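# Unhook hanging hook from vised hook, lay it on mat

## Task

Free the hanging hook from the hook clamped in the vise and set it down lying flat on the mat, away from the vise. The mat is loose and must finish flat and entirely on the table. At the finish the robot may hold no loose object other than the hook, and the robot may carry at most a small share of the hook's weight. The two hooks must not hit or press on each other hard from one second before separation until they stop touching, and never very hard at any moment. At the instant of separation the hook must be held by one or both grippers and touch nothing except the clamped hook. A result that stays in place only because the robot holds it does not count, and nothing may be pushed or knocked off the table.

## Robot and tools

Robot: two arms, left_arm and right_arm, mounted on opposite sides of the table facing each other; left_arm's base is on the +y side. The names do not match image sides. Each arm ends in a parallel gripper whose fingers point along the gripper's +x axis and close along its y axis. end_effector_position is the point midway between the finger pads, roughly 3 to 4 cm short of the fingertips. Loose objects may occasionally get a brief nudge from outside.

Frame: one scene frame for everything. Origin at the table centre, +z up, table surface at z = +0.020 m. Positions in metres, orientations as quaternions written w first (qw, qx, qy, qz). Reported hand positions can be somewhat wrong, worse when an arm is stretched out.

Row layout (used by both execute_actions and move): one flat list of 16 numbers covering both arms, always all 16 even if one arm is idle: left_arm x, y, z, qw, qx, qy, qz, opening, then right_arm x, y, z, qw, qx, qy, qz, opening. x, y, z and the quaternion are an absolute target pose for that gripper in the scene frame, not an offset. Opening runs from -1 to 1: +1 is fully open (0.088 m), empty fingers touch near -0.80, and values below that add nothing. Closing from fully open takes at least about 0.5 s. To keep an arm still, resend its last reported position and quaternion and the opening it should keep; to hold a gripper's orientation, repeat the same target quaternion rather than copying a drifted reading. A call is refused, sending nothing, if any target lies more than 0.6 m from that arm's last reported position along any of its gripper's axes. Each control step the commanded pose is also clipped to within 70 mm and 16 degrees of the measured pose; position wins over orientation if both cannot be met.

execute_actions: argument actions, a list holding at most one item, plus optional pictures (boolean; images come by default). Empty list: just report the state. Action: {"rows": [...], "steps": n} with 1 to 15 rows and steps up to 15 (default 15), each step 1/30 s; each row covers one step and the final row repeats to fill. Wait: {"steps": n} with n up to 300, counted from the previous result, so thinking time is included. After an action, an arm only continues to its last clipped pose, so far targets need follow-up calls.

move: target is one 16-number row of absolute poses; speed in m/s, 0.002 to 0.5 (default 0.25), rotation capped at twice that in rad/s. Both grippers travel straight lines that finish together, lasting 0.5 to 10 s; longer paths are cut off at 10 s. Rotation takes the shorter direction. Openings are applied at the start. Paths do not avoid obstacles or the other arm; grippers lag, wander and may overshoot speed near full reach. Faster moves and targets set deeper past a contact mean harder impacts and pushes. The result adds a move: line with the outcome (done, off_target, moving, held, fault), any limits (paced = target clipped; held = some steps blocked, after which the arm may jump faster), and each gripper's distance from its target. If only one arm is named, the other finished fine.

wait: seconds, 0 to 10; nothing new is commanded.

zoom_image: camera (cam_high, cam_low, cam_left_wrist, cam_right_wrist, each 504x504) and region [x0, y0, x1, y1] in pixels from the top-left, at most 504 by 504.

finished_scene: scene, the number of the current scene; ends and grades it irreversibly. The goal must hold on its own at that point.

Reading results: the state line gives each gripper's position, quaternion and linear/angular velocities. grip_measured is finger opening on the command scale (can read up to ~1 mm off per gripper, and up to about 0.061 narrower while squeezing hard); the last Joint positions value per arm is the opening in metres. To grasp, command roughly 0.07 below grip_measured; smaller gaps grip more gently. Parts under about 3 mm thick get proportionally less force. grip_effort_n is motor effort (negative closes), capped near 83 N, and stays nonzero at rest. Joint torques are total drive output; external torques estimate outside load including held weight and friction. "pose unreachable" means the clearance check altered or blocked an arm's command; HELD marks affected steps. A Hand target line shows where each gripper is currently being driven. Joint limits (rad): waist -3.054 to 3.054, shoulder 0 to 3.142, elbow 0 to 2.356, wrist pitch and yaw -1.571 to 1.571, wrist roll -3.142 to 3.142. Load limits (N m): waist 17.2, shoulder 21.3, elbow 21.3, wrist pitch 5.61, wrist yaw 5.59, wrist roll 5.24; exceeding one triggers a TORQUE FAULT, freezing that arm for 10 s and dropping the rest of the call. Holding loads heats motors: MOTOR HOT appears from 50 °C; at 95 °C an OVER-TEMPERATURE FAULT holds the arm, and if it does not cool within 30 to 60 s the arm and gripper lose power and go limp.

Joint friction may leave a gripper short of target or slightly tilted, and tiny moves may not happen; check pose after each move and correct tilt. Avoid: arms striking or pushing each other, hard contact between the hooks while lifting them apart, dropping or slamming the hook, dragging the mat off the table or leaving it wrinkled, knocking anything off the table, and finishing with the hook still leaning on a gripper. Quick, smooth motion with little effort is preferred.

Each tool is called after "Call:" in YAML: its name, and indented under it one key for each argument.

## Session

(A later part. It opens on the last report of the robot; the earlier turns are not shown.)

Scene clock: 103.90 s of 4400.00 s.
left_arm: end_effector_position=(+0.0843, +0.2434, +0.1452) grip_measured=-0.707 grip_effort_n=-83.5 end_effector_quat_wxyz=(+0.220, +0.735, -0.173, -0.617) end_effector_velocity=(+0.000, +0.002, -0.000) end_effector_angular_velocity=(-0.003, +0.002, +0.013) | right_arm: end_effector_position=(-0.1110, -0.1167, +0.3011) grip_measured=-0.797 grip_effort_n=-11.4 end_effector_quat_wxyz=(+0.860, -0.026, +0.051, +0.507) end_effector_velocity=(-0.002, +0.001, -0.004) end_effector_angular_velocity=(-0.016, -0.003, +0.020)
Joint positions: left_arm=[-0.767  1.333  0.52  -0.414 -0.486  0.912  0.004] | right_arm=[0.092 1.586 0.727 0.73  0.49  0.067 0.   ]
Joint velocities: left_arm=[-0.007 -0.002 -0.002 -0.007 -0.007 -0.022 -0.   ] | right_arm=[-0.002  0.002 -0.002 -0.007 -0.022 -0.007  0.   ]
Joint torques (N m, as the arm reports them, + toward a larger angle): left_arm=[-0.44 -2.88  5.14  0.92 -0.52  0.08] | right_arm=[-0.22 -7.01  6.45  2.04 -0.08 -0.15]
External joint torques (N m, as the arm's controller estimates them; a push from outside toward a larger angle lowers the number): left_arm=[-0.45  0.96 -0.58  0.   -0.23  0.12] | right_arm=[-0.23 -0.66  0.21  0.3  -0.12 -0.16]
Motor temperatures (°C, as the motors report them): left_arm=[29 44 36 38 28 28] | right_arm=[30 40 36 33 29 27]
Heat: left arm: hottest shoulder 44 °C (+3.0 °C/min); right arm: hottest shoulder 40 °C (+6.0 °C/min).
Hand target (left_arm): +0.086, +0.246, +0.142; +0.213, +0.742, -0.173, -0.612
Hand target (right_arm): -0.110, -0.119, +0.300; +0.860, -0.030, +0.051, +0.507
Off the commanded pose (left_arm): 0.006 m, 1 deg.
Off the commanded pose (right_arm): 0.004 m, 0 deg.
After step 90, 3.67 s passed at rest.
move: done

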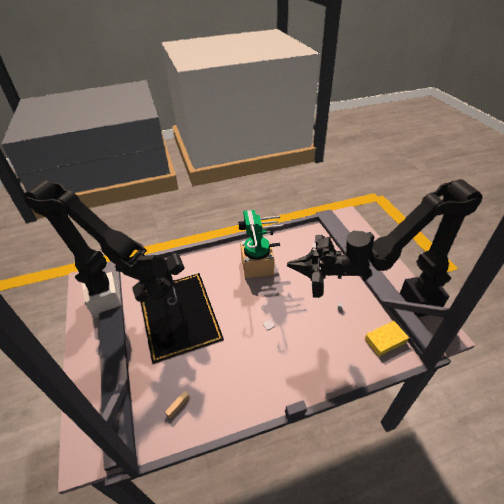

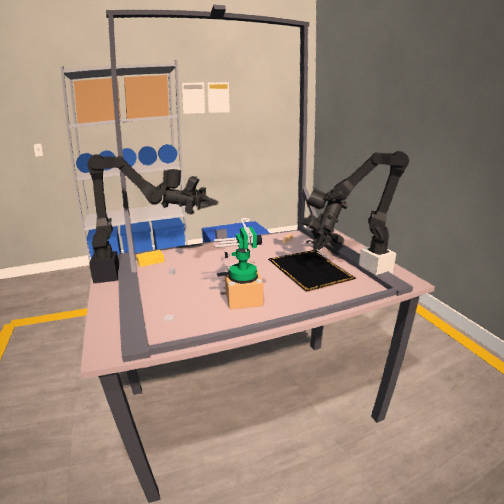

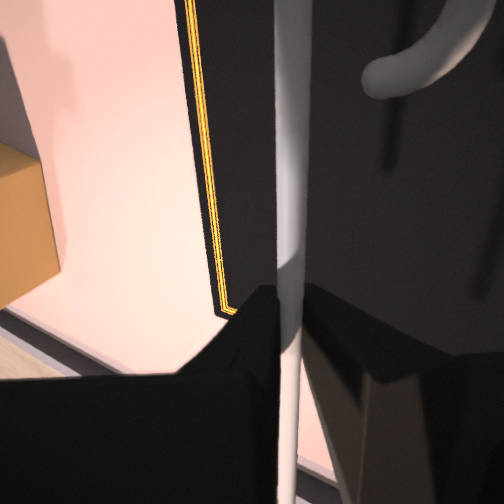

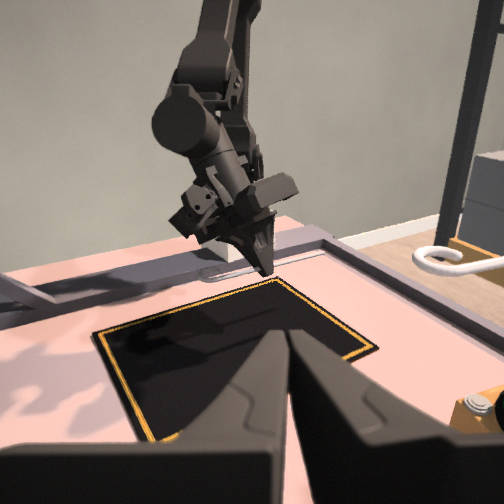

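Call:
move:
  target: [0.057,0.255,0.078,0.2127,0.7418,-0.1753,-0.6117,-0.78,-0.11,-0.12,0.30,0.86,-0.03,0.05,0.507,-0.8]
  speed: 0.06

Call:
zoom_image:
  camera: "cam_right_wrist"
  region: [80, 200, 390, 450]

Scene clock: 107.30 s of 4400.00 s.
left_arm: end_effector_position=(+0.0555, +0.2531, +0.0807) grip_measured=-0.707 grip_effort_n=-83.5 end_effector_quat_wxyz=(+0.215, +0.738, -0.176, -0.615) end_effector_velocity=(+0.001, +0.003, -0.002) end_effector_angular_velocity=(+0.003, -0.006, +0.008) | right_arm: end_effector_position=(-0.1111, -0.1169, +0.3020) grip_measured=-0.797 grip_effort_n=-11.4 end_effector_quat_wxyz=(+0.860, -0.026, +0.050, +0.508) end_effector_velocity=(-0.002, +0.002, -0.002) end_effector_angular_velocity=(-0.011, -0.004, +0.020)
Joint positions: left_arm=[-0.908  1.656  0.46  -0.111 -0.531  0.769  0.004] | right_arm=[0.092 1.584 0.727 0.73  0.489 0.066 0.   ]
Joint velocities: left_arm=[-0.012  0.007 -0.002 -0.007 -0.007 -0.022 -0.   ] | right_arm=[-0.002  0.002  0.002 -0.007 -0.022 -0.007  0.   ]
Joint torques (N m, as the arm reports them, + toward a larger angle): left_arm=[-0.43 -3.7   3.73  1.03 -0.6  -0.14] | right_arm=[-0.05 -6.91  6.19  2.17  0.   -0.19]
External joint torques (N m, as the arm's controller estimates them; a push from outside toward a larger angle lowers the number): left_arm=[-0.41  1.09 -0.37  0.25 -0.28 -0.1 ] | right_arm=[-0.07 -0.54 -0.13  0.41 -0.03 -0.2 ]
Motor temperatures (°C, as the motors report them): left_arm=[29 43 36 37 28 28] | right_arm=[30 40 36 33 29 27]
Heat: left arm: hottest shoulder 43 °C (+1.0 °C/min); right arm: hottest shoulder 40 °C (+6.1 °C/min).
Hand target (left_arm): +0.058, +0.255, +0.078; +0.212, +0.742, -0.175, -0.611
Hand target (right_arm): -0.110, -0.120, +0.300; +0.860, -0.030, +0.050, +0.507
Off the commanded pose (left_arm): 0.004 m, 1 deg.
Off the commanded pose (right_arm): 0.004 m, 0 deg.
move: done

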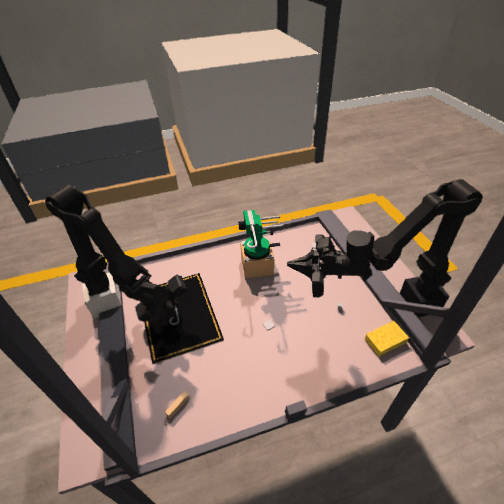

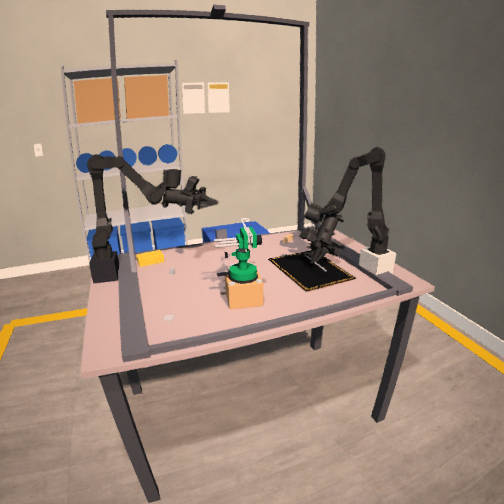

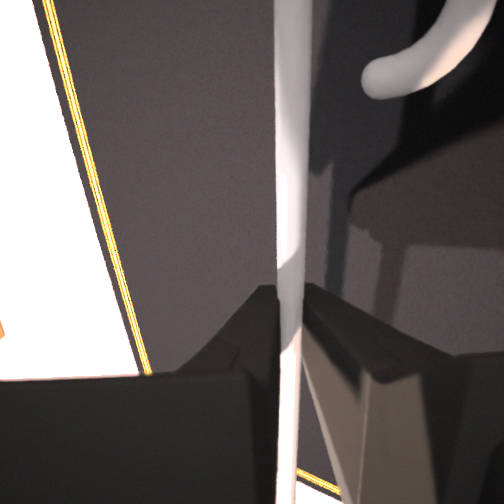

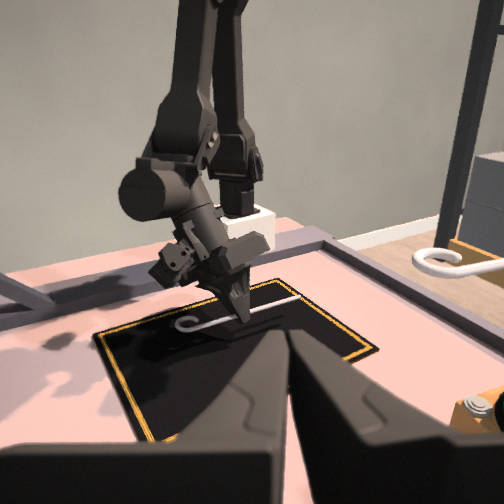

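Region (80, 200, 390, 450) of cam_right_wrist's 504x504 image, scaled by 1.626, with more detail than that image has; it fills the top 406 rows of this view, and the rest is white.

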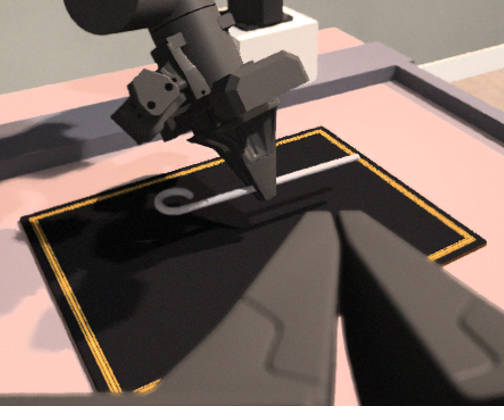

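Call:
move:
  target: [0.045,0.255,0.062,0.2127,0.7418,-0.1753,-0.6117,-0.78,-0.11,-0.12,0.30,0.86,-0.03,0.05,0.507,-0.8]
  speed: 0.015

Call:
zoom_image:
  camera: "cam_right_wrist"
  region: [140, 260, 320, 370]

Scene clock: 109.83 s of 4400.00 s.
left_arm: end_effector_position=(+0.0466, +0.2559, +0.0626) grip_measured=-0.707 grip_effort_n=-83.5 end_effector_quat_wxyz=(+0.211, +0.741, -0.174, -0.613) end_effector_velocity=(+0.000, +0.004, -0.003) end_effector_angular_velocity=(+0.015, -0.004, -0.003) | right_arm: end_effector_position=(-0.1111, -0.1169, +0.3020) grip_measured=-0.797 grip_effort_n=-11.4 end_effector_quat_wxyz=(+0.860, -0.026, +0.050, +0.508) end_effector_velocity=(-0.002, -0.000, -0.002) end_effector_angular_velocity=(-0.011, -0.005, +0.011)
Joint positions: left_arm=[-0.946  1.766  0.473 -0.046 -0.539  0.726  0.004] | right_arm=[0.092 1.584 0.727 0.73  0.489 0.065 0.   ]
Joint velocities: left_arm=[-0.007  0.007 -0.002 -0.007  0.007 -0.007  0.   ] | right_arm=[ 0.002 -0.002 -0.002 -0.007 -0.007 -0.007  0.   ]
Joint torques (N m, as the arm reports them, + toward a larger angle): left_arm=[-0.42 -4.09  4.71  1.   -0.58 -0.14] | right_arm=[-0.23 -7.1   6.3   2.15  0.   -0.17]
External joint torques (N m, as the arm's controller estimates them; a push from outside toward a larger angle lowers the number): left_arm=[-0.41  1.04  1.12  0.27 -0.25 -0.1 ] | right_arm=[-0.26 -0.69  0.    0.39 -0.04 -0.18]
Motor temperatures (°C, as the motors report them): left_arm=[29 42 36 37 28 28] | right_arm=[30 40 36 33 29 27]
Heat: left arm: hottest shoulder 42 °C (+0.0 °C/min); right arm: hottest shoulder 40 °C (+6.0 °C/min).
Hand target (left_arm): +0.045, +0.255, +0.062; +0.213, +0.742, -0.175, -0.612
Hand target (right_arm): -0.110, -0.120, +0.300; +0.860, -0.030, +0.050, +0.507
Off the commanded pose (left_arm): 0.002 m, 0 deg.
Off the commanded pose (right_arm): 0.004 m, 0 deg.
move: done

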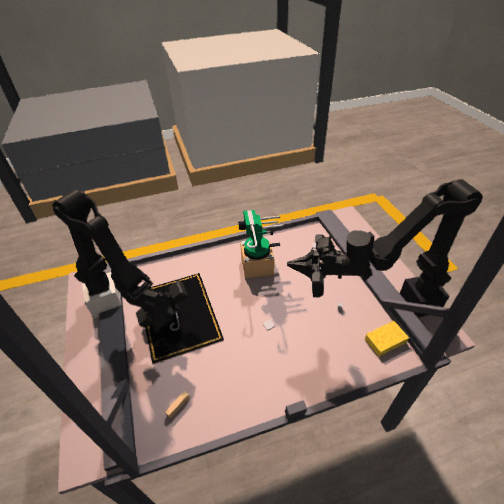

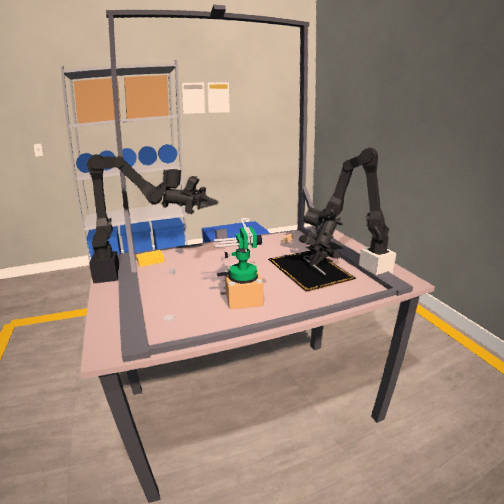

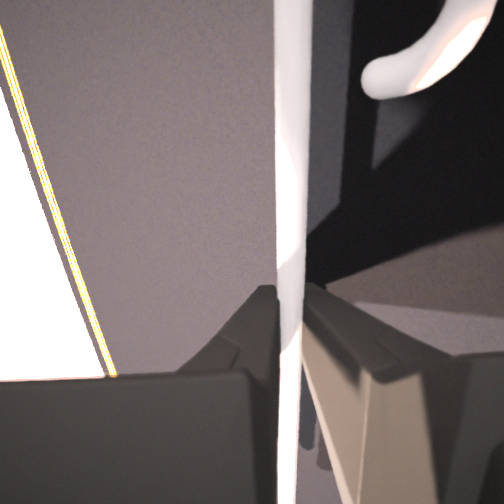

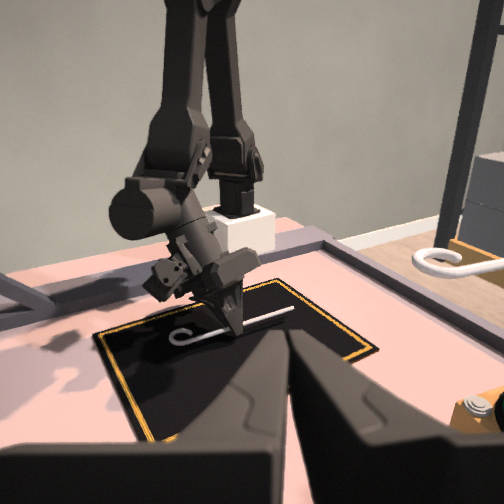

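Region (140, 260, 320, 370) of cam_right_wrist's 504x504 image, scaled by 2.800, with more detail than that image has.

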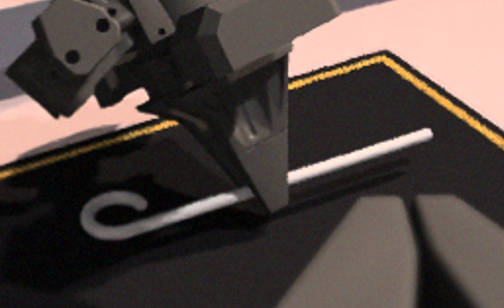

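Call:
move:
  target: [0.045,0.255,0.059,0.2127,0.7418,-0.1753,-0.6117,-0.78,-0.11,-0.12,0.30,0.86,-0.03,0.05,0.507,-0.8]
  speed: 0.006

Scene clock: 111.17 s of 4400.00 s.
left_arm: end_effector_position=(+0.0457, +0.2552, +0.0599) grip_measured=-0.707 grip_effort_n=-83.5 end_effector_quat_wxyz=(+0.212, +0.741, -0.174, -0.613) end_effector_velocity=(+0.004, +0.001, -0.001) end_effector_angular_velocity=(-0.004, -0.031, -0.003) | right_arm: end_effector_position=(-0.1111, -0.1169, +0.3020) grip_measured=-0.797 grip_effort_n=-11.4 end_effector_quat_wxyz=(+0.860, -0.026, +0.050, +0.508) end_effector_velocity=(+0.002, -0.002, -0.001) end_effector_angular_velocity=(+0.003, +0.018, -0.012)
Joint positions: left_arm=[-0.946  1.782  0.474 -0.029 -0.539  0.725  0.004] | right_arm=[0.092 1.584 0.727 0.73  0.489 0.065 0.   ]
Joint velocities: left_arm=[-0.002  0.007 -0.002 -0.007 -0.022  0.007 -0.   ] | right_arm=[-0.002 -0.002 -0.002 -0.007  0.007  0.022  0.   ]
Joint torques (N m, as the arm reports them, + toward a larger angle): left_arm=[-0.53 -4.12  4.34  0.99 -0.58 -0.12] | right_arm=[-0.24 -6.96  6.32  2.16 -0.01 -0.16]
External joint torques (N m, as the arm's controller estimates them; a push from outside toward a larger angle lowers the number): left_arm=[-0.51  1.    0.88  0.27 -0.25 -0.09] | right_arm=[-0.25 -0.58  0.05  0.41 -0.05 -0.17]
Motor temperatures (°C, as the motors report them): left_arm=[29 42 36 37 28 28] | right_arm=[30 40 36 33 29 27]
Heat: left arm: hottest shoulder 42 °C (+0.0 °C/min); right arm: hottest shoulder 40 °C (+6.1 °C/min).
Hand target (left_arm): +0.045, +0.255, +0.059; +0.213, +0.742, -0.175, -0.612
Hand target (right_arm): -0.110, -0.120, +0.300; +0.860, -0.030, +0.050, +0.507
Off the commanded pose (left_arm): 0.001 m, 0 deg.
Off the commanded pose (right_arm): 0.004 m, 0 deg.
move: done

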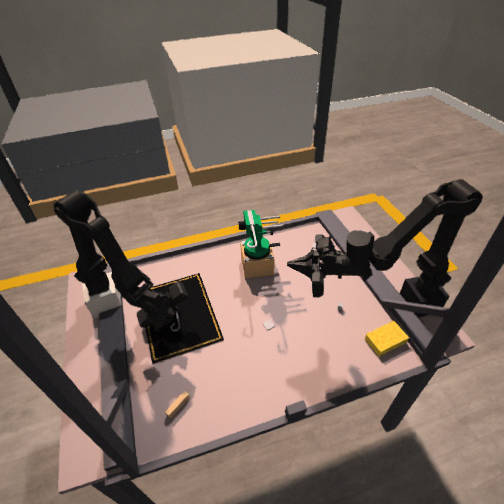

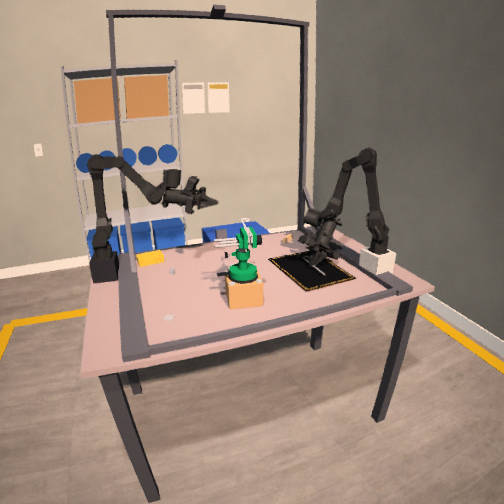

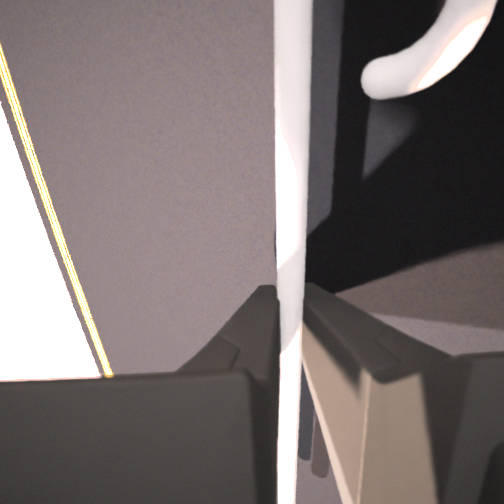

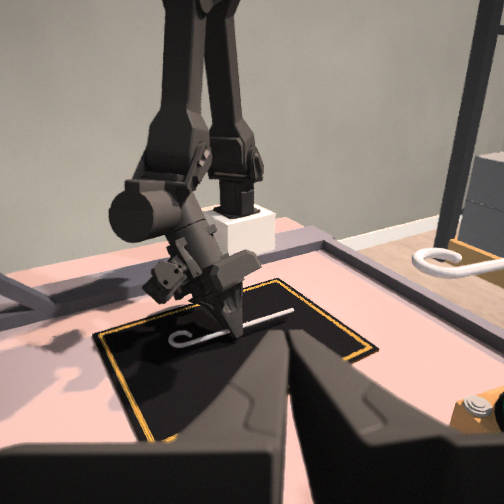

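Call:
move:
  target: [0.045,0.255,0.0565,0.2127,0.7418,-0.1753,-0.6117,-0.78,-0.11,-0.12,0.30,0.86,-0.03,0.05,0.507,-0.8]
  speed: 0.005

Scene clock: 112.50 s of 4400.00 s.
left_arm: end_effector_position=(+0.0449, +0.2546, +0.0580) grip_measured=-0.707 grip_effort_n=-83.5 end_effector_quat_wxyz=(+0.213, +0.740, -0.175, -0.614) end_effector_velocity=(+0.004, +0.003, -0.002) end_effector_angular_velocity=(+0.002, -0.006, +0.018) | right_arm: end_effector_position=(-0.1111, -0.1169, +0.3020) grip_measured=-0.797 grip_effort_n=-11.4 end_effector_quat_wxyz=(+0.860, -0.026, +0.050, +0.508) end_effector_velocity=(-0.002, -0.000, -0.002) end_effector_angular_velocity=(-0.011, -0.005, +0.011)
Joint positions: left_arm=[-0.947  1.794  0.474 -0.014 -0.54   0.725  0.004] | right_arm=[0.092 1.584 0.727 0.73  0.489 0.065 0.   ]
Joint velocities: left_arm=[-0.002  0.002 -0.007 -0.007 -0.007 -0.022 -0.   ] | right_arm=[ 0.002 -0.002 -0.002 -0.007 -0.007 -0.007  0.   ]
Joint torques (N m, as the arm reports them, + toward a larger angle): left_arm=[-0.46 -4.19  4.06  1.   -0.57 -0.12] | right_arm=[-0.35 -7.04  6.25  2.16 -0.03 -0.12]
External joint torques (N m, as the arm's controller estimates them; a push from outside toward a larger angle lowers the number): left_arm=[-0.46  0.98  0.67  0.28 -0.24 -0.08] | right_arm=[-0.38 -0.67 -0.02  0.41 -0.07 -0.12]
Motor temperatures (°C, as the motors report them): left_arm=[29 42 36 37 28 28] | right_arm=[30 39 36 33 29 27]
Heat: left arm: hottest shoulder 42 °C (+0.0 °C/min); right arm: hottest shoulder 39 °C (+5.0 °C/min).
Hand target (left_arm): +0.045, +0.255, +0.057; +0.213, +0.742, -0.175, -0.612
Hand target (right_arm): -0.110, -0.120, +0.300; +0.860, -0.030, +0.050, +0.507
Off the commanded pose (left_arm): 0.002 m, 0 deg.
Off the commanded pose (right_arm): 0.004 m, 0 deg.
move: done

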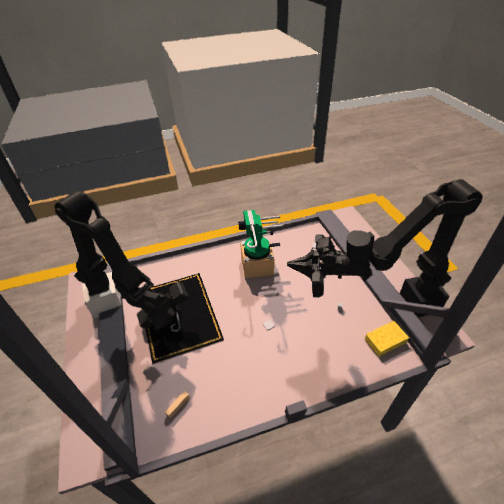

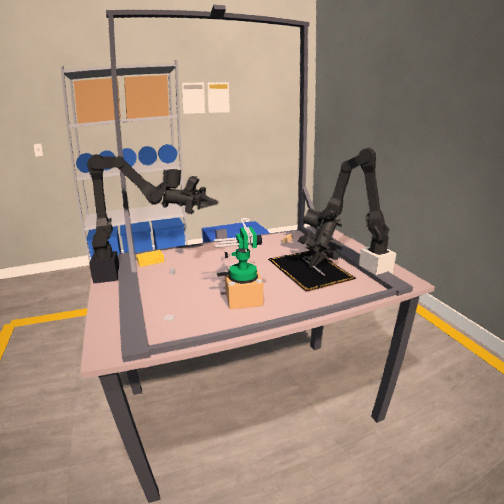

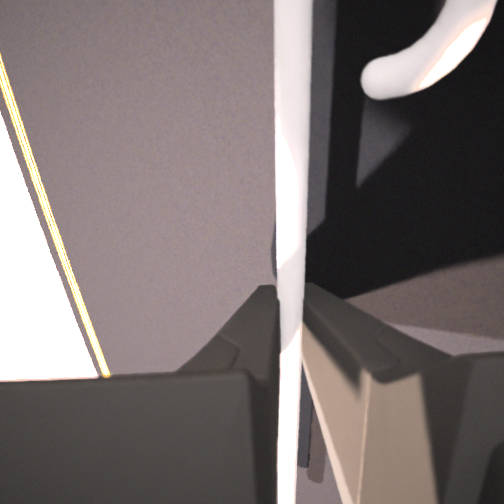

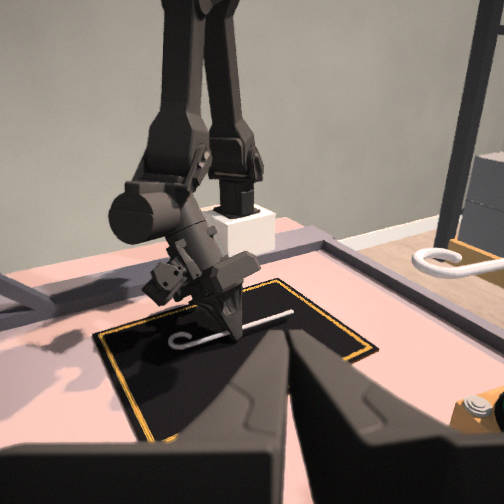

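Call:
move:
  target: [0.045,0.255,0.054,0.2127,0.7418,-0.1753,-0.6117,-0.78,-0.11,-0.12,0.30,0.86,-0.03,0.05,0.507,-0.8]
  speed: 0.005

Scene clock: 113.83 s of 4400.00 s.
left_arm: end_effector_position=(+0.0441, +0.2540, +0.0572) grip_measured=-0.707 grip_effort_n=-83.5 end_effector_quat_wxyz=(+0.214, +0.739, -0.177, -0.613) end_effector_velocity=(-0.000, +0.001, +0.000) end_effector_angular_velocity=(+0.001, -0.014, -0.012) | right_arm: end_effector_position=(-0.1111, -0.1169, +0.3020) grip_measured=-0.797 grip_effort_n=-11.4 end_effector_quat_wxyz=(+0.860, -0.026, +0.050, +0.508) end_effector_velocity=(+0.002, -0.002, -0.003) end_effector_angular_velocity=(-0.009, +0.007, -0.001)
Joint positions: left_arm=[-0.95   1.801  0.474 -0.003 -0.545  0.725  0.004] | right_arm=[0.092 1.584 0.727 0.73  0.489 0.065 0.   ]
Joint velocities: left_arm=[-0.007  0.002  0.002 -0.007 -0.007  0.007 -0.   ] | right_arm=[-0.007 -0.002 -0.007 -0.007 -0.007  0.007  0.   ]
Joint torques (N m, as the arm reports them, + toward a larger angle): left_arm=[-0.21 -3.54  3.79  1.32 -0.38 -0.12] | right_arm=[-0.13 -7.05  6.16  2.13  0.   -0.1 ]
External joint torques (N m, as the arm's controller estimates them; a push from outside toward a larger angle lowers the number): left_arm=[-0.19  1.66  0.38  0.58 -0.04 -0.08] | right_arm=[-0.1  -0.69 -0.08  0.39 -0.05 -0.11]
Motor temperatures (°C, as the motors report them): left_arm=[29 41 36 36 28 28] | right_arm=[30 39 36 33 29 27]
Heat: left arm: hottest shoulder 41 °C (-2.0 °C/min); right arm: hottest shoulder 39 °C (+5.0 °C/min).
Hand target (left_arm): +0.045, +0.255, +0.054; +0.213, +0.742, -0.175, -0.612
Hand target (right_arm): -0.110, -0.120, +0.300; +0.860, -0.030, +0.050, +0.507
Off the commanded pose (left_arm): 0.004 m, 0 deg.
Off the commanded pose (right_arm): 0.004 m, 0 deg.
move: done

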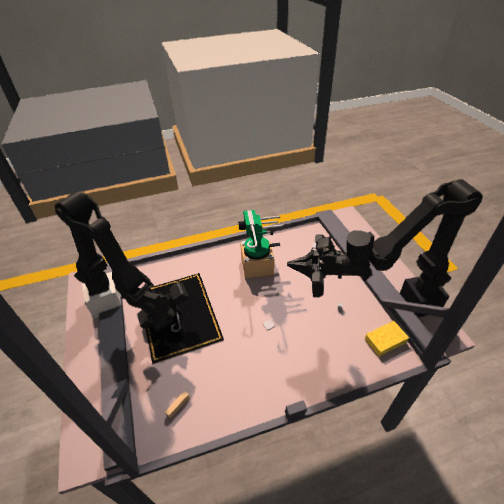

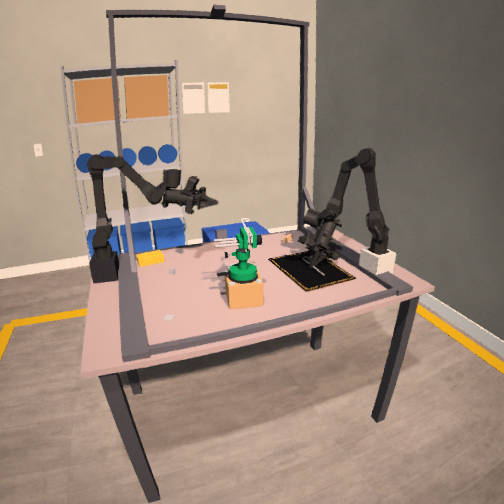

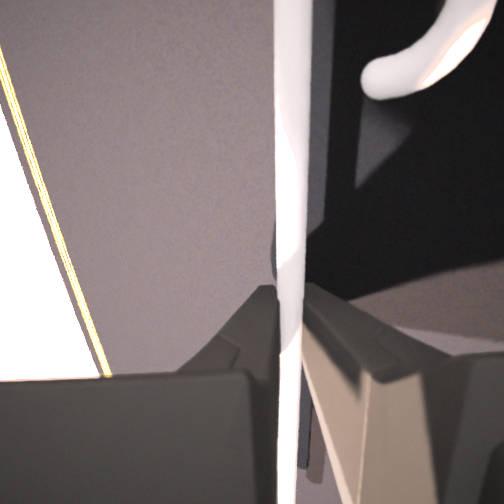

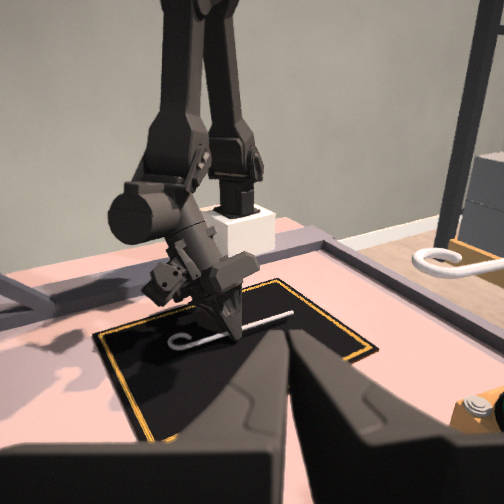

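Call:
execute_actions:
  actions:
    - {"rows":[[0.0445,0.254,0.058,0.2127,0.7418,-0.1753,-0.6117,-0.72,-0.11,-0.12,0.30,0.86,-0.03,0.05,0.507,-0.8],[0.0445,0.254,0.058,0.2127,0.7418,-0.1753,-0.6117,-0.70,-0.11,-0.12,0.30,0.86,-0.03,0.05,0.507,-0.8],[0.0445,0.254,0.058,0.2127,0.7418,-0.1753,-0.6117,-0.68,-0.11,-0.12,0.30,0.86,-0.03,0.05,0.507,-0.8],[0.0445,0.254,0.058,0.2127,0.7418,-0.1753,-0.6117,-0.67,-0.11,-0.12,0.30,0.86,-0.03,0.05,0.507,-0.8],[0.0445,0.254,0.058,0.2127,0.7418,-0.1753,-0.6117,-0.66,-0.11,-0.12,0.30,0.86,-0.03,0.05,0.507,-0.8],[0.0445,0.254,0.058,0.2127,0.7418,-0.1753,-0.6117,-0.65,-0.11,-0.12,0.30,0.86,-0.03,0.05,0.507,-0.8],[0.0445,0.254,0.058,0.2127,0.7418,-0.1753,-0.6117,-0.64,-0.11,-0.12,0.30,0.86,-0.03,0.05,0.507,-0.8],[0.0445,0.254,0.058,0.2127,0.7418,-0.1753,-0.6117,-0.63,-0.11,-0.12,0.30,0.86,-0.03,0.05,0.507,-0.8],[0.0445,0.254,0.058,0.2127,0.7418,-0.1753,-0.6117,-0.62,-0.11,-0.12,0.30,0.86,-0.03,0.05,0.507,-0.8],[0.0445,0.254,0.058,0.2127,0.7418,-0.1753,-0.6117,-0.61,-0.11,-0.12,0.30,0.86,-0.03,0.05,0.507,-0.8],[0.0445,0.254,0.058,0.2127,0.7418,-0.1753,-0.6117,-0.60,-0.11,-0.12,0.30,0.86,-0.03,0.05,0.507,-0.8]],"steps":15}

Scene clock: 115.67 s of 4400.00 s.
left_arm: end_effector_position=(+0.0442, +0.2537, +0.0580) grip_measured=-0.613 grip_effort_n=17.4 end_effector_quat_wxyz=(+0.213, +0.741, -0.177, -0.611) end_effector_velocity=(+0.003, +0.002, +0.001) end_effector_angular_velocity=(+0.004, -0.014, +0.005) | right_arm: end_effector_position=(-0.1111, -0.1169, +0.3020) grip_measured=-0.797 grip_effort_n=-11.4 end_effector_quat_wxyz=(+0.860, -0.026, +0.050, +0.508) end_effector_velocity=(+0.000, -0.001, +0.000) end_effector_angular_velocity=(-0.006, -0.005, +0.006)
Joint positions: left_arm=[-0.95   1.8    0.479 -0.016 -0.547  0.725  0.009] | right_arm=[0.092 1.584 0.727 0.73  0.489 0.065 0.   ]
Joint velocities: left_arm=[-0.002 -0.007 -0.002 -0.022 -0.007 -0.007  0.004] | right_arm=[-0.002 -0.007 -0.002 -0.007 -0.007 -0.007  0.   ]
Joint torques (N m, as the arm reports them, + toward a larger angle): left_arm=[ 0.04 -5.41  4.01  0.49 -0.29 -0.05] | right_arm=[-0.24 -7.15  6.37  2.2  -0.04 -0.12]
External joint torques (N m, as the arm's controller estimates them; a push from outside toward a larger angle lowers the number): left_arm=[ 0.04 -0.2   0.63 -0.22  0.04 -0.02] | right_arm=[-0.24 -0.68  0.03  0.42 -0.08 -0.13]
Motor temperatures (°C, as the motors report them): left_arm=[29 41 35 36 28 28] | right_arm=[30 39 36 34 29 27]
Heat: left arm: hottest shoulder 41 °C (-2.0 °C/min); right arm: hottest shoulder 39 °C (+5.0 °C/min).
Hand target (left_arm): +0.045, +0.254, +0.058; +0.213, +0.742, -0.175, -0.612
Hand target (right_arm): -0.110, -0.120, +0.300; +0.860, -0.030, +0.050, +0.507
Off the commanded pose (left_arm): 0.000 m, 0 deg.
Off the commanded pose (right_arm): 0.004 m, 0 deg.
Steps of this call (steps 1 to 40: nothing new was sent; steps 41 to 55: all 15 steps of this action). Readings (end_effector_position):
41: left_arm (+0.0442, +0.2541, +0.0572) | right_arm (-0.1111, -0.1169, +0.3020)
42: left_arm (+0.0445, +0.2544, +0.0571) | right_arm (-0.1111, -0.1169, +0.3020)
44: left_arm (+0.0445, +0.2543, +0.0572) | right_arm (-0.1111, -0.1169, +0.3020)
48: left_arm (+0.0444, +0.2542, +0.0575) | right_arm (-0.1111, -0.1169, +0.3020)
55: the state above

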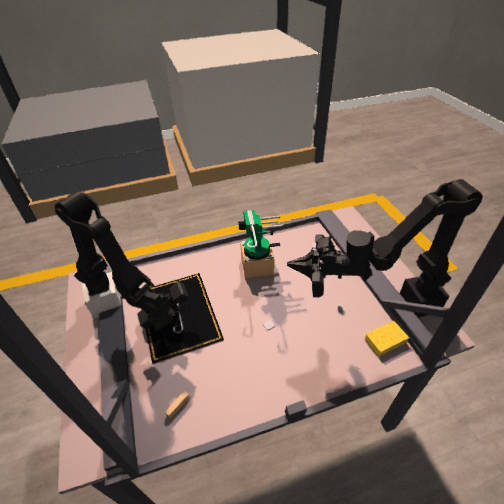

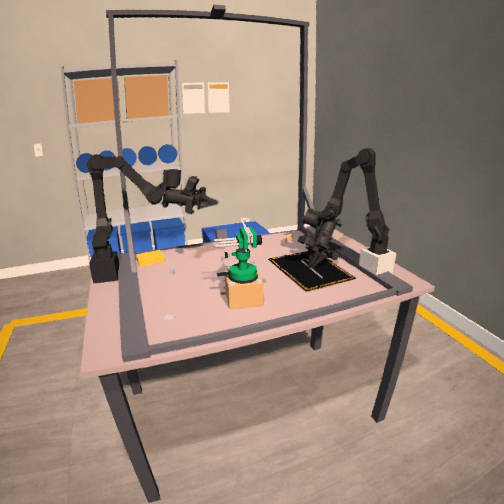

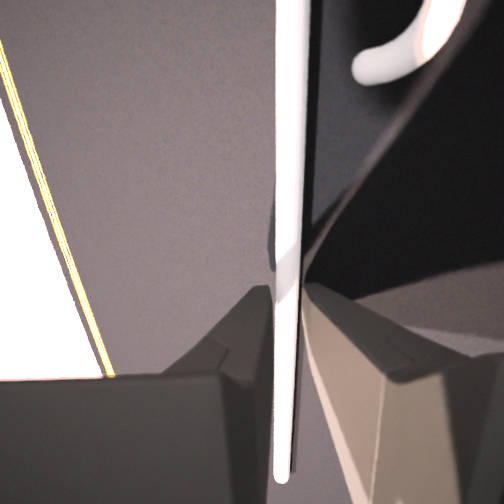

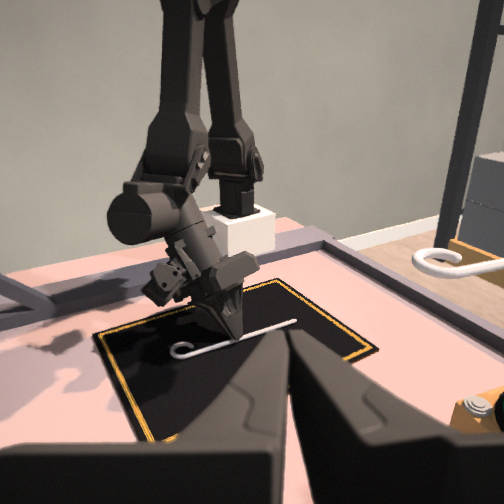

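Hook is on the mat. Retreat along the gripper axis.

Call:
move:
  target: [0.035,0.280,0.100,0.2127,0.7418,-0.1753,-0.6117,-0.6,-0.11,-0.12,0.30,0.86,-0.03,0.05,0.507,-0.8]
  speed: 0.04

Call:
zoom_image:
  camera: "cam_right_wrist"
  region: [80, 200, 390, 450]

Scene clock: 117.77 s of 4400.00 s.
left_arm: end_effector_position=(+0.0375, +0.2810, +0.0975) grip_measured=-0.603 grip_effort_n=15.1 end_effector_quat_wxyz=(+0.209, +0.745, -0.173, -0.609) end_effector_velocity=(+0.006, +0.003, +0.002) end_effector_angular_velocity=(-0.002, -0.035, +0.002) | right_arm: end_effector_position=(-0.1111, -0.1169, +0.3020) grip_measured=-0.797 grip_effort_n=-11.4 end_effector_quat_wxyz=(+0.860, -0.026, +0.050, +0.508) end_effector_velocity=(+0.000, +0.000, -0.001) end_effector_angular_velocity=(-0.008, -0.018, +0.007)
Joint positions: left_arm=[-1.069  1.598  0.517 -0.345 -0.565  0.583  0.009] | right_arm=[0.092 1.584 0.727 0.73  0.489 0.065 0.   ]
Joint velocities: left_arm=[-0.007 -0.007 -0.002 -0.037 -0.022 -0.007 -0.   ] | right_arm=[-0.002  0.002 -0.002  0.007 -0.007 -0.022  0.   ]
Joint torques (N m, as the arm reports them, + toward a larger angle): left_arm=[-0.61 -5.25  5.5   0.53 -0.59 -0.14] | right_arm=[-0.22 -6.9   6.39  2.18  0.02 -0.15]
External joint torques (N m, as the arm's controller estimates them; a push from outside toward a larger angle lowers the number): left_arm=[-0.63 -0.64  1.13 -0.05 -0.22 -0.11] | right_arm=[-0.2  -0.5   0.09  0.42 -0.02 -0.16]
Motor temperatures (°C, as the motors report them): left_arm=[29 41 35 36 28 28] | right_arm=[30 39 36 34 29 27]
Heat: left arm: hottest shoulder 41 °C (-2.0 °C/min); right arm: hottest shoulder 39 °C (+4.0 °C/min).
Hand target (left_arm): +0.035, +0.280, +0.100; +0.213, +0.742, -0.175, -0.611
Hand target (right_arm): -0.110, -0.120, +0.300; +0.860, -0.030, +0.050, +0.507
Off the commanded pose (left_arm): 0.004 m, 1 deg.
Off the commanded pose (right_arm): 0.004 m, 0 deg.
move: done

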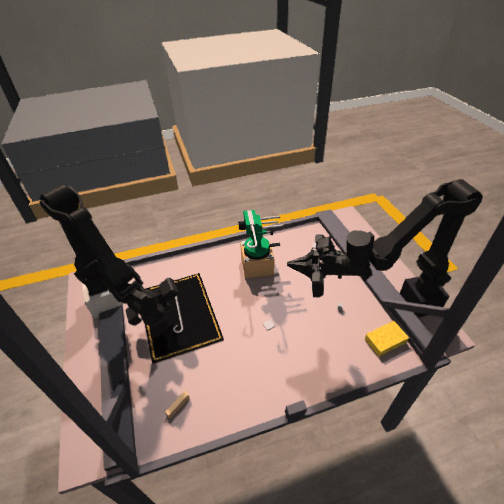

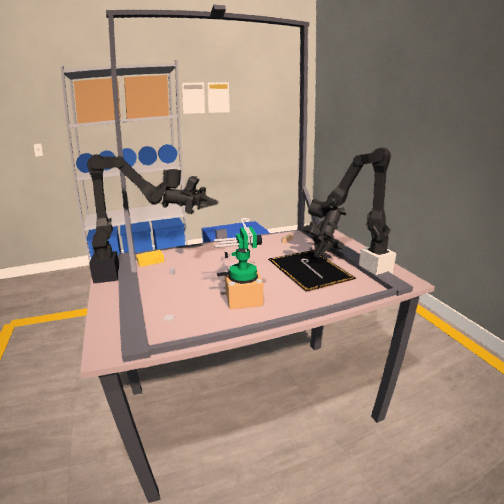

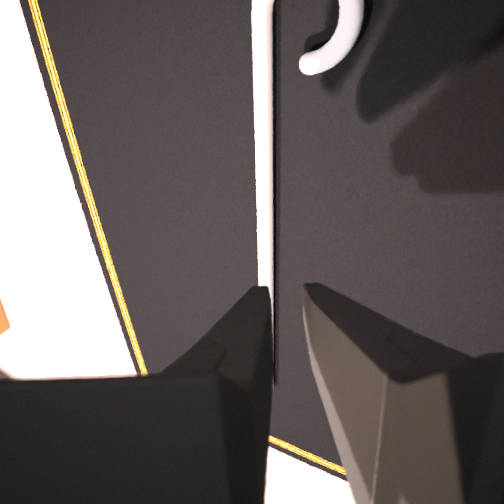

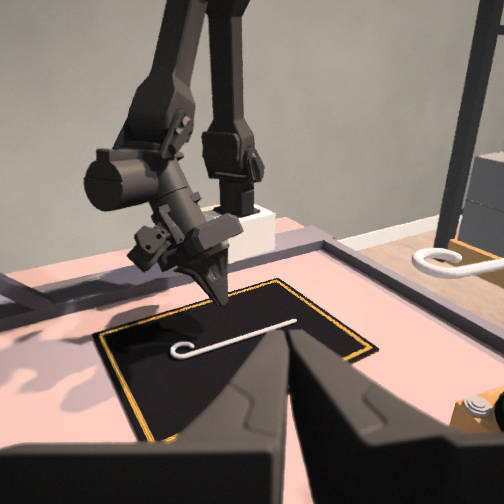

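Region (80, 200, 390, 450) of cam_right_wrist's 504x504 image, scaled by 1.626, with more detail than that image has; it fills the top 406 rows of this view, and the rest is white.

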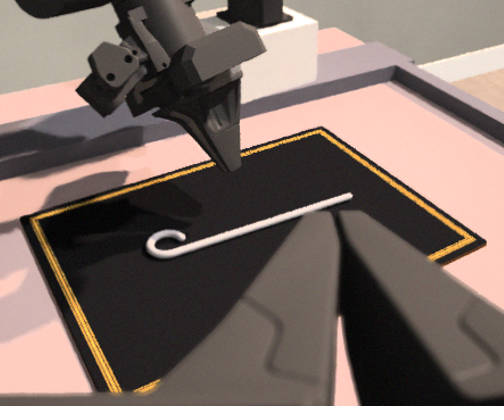

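Call:
finished_scene:
  scene: 2

The scene is finished: the task was done.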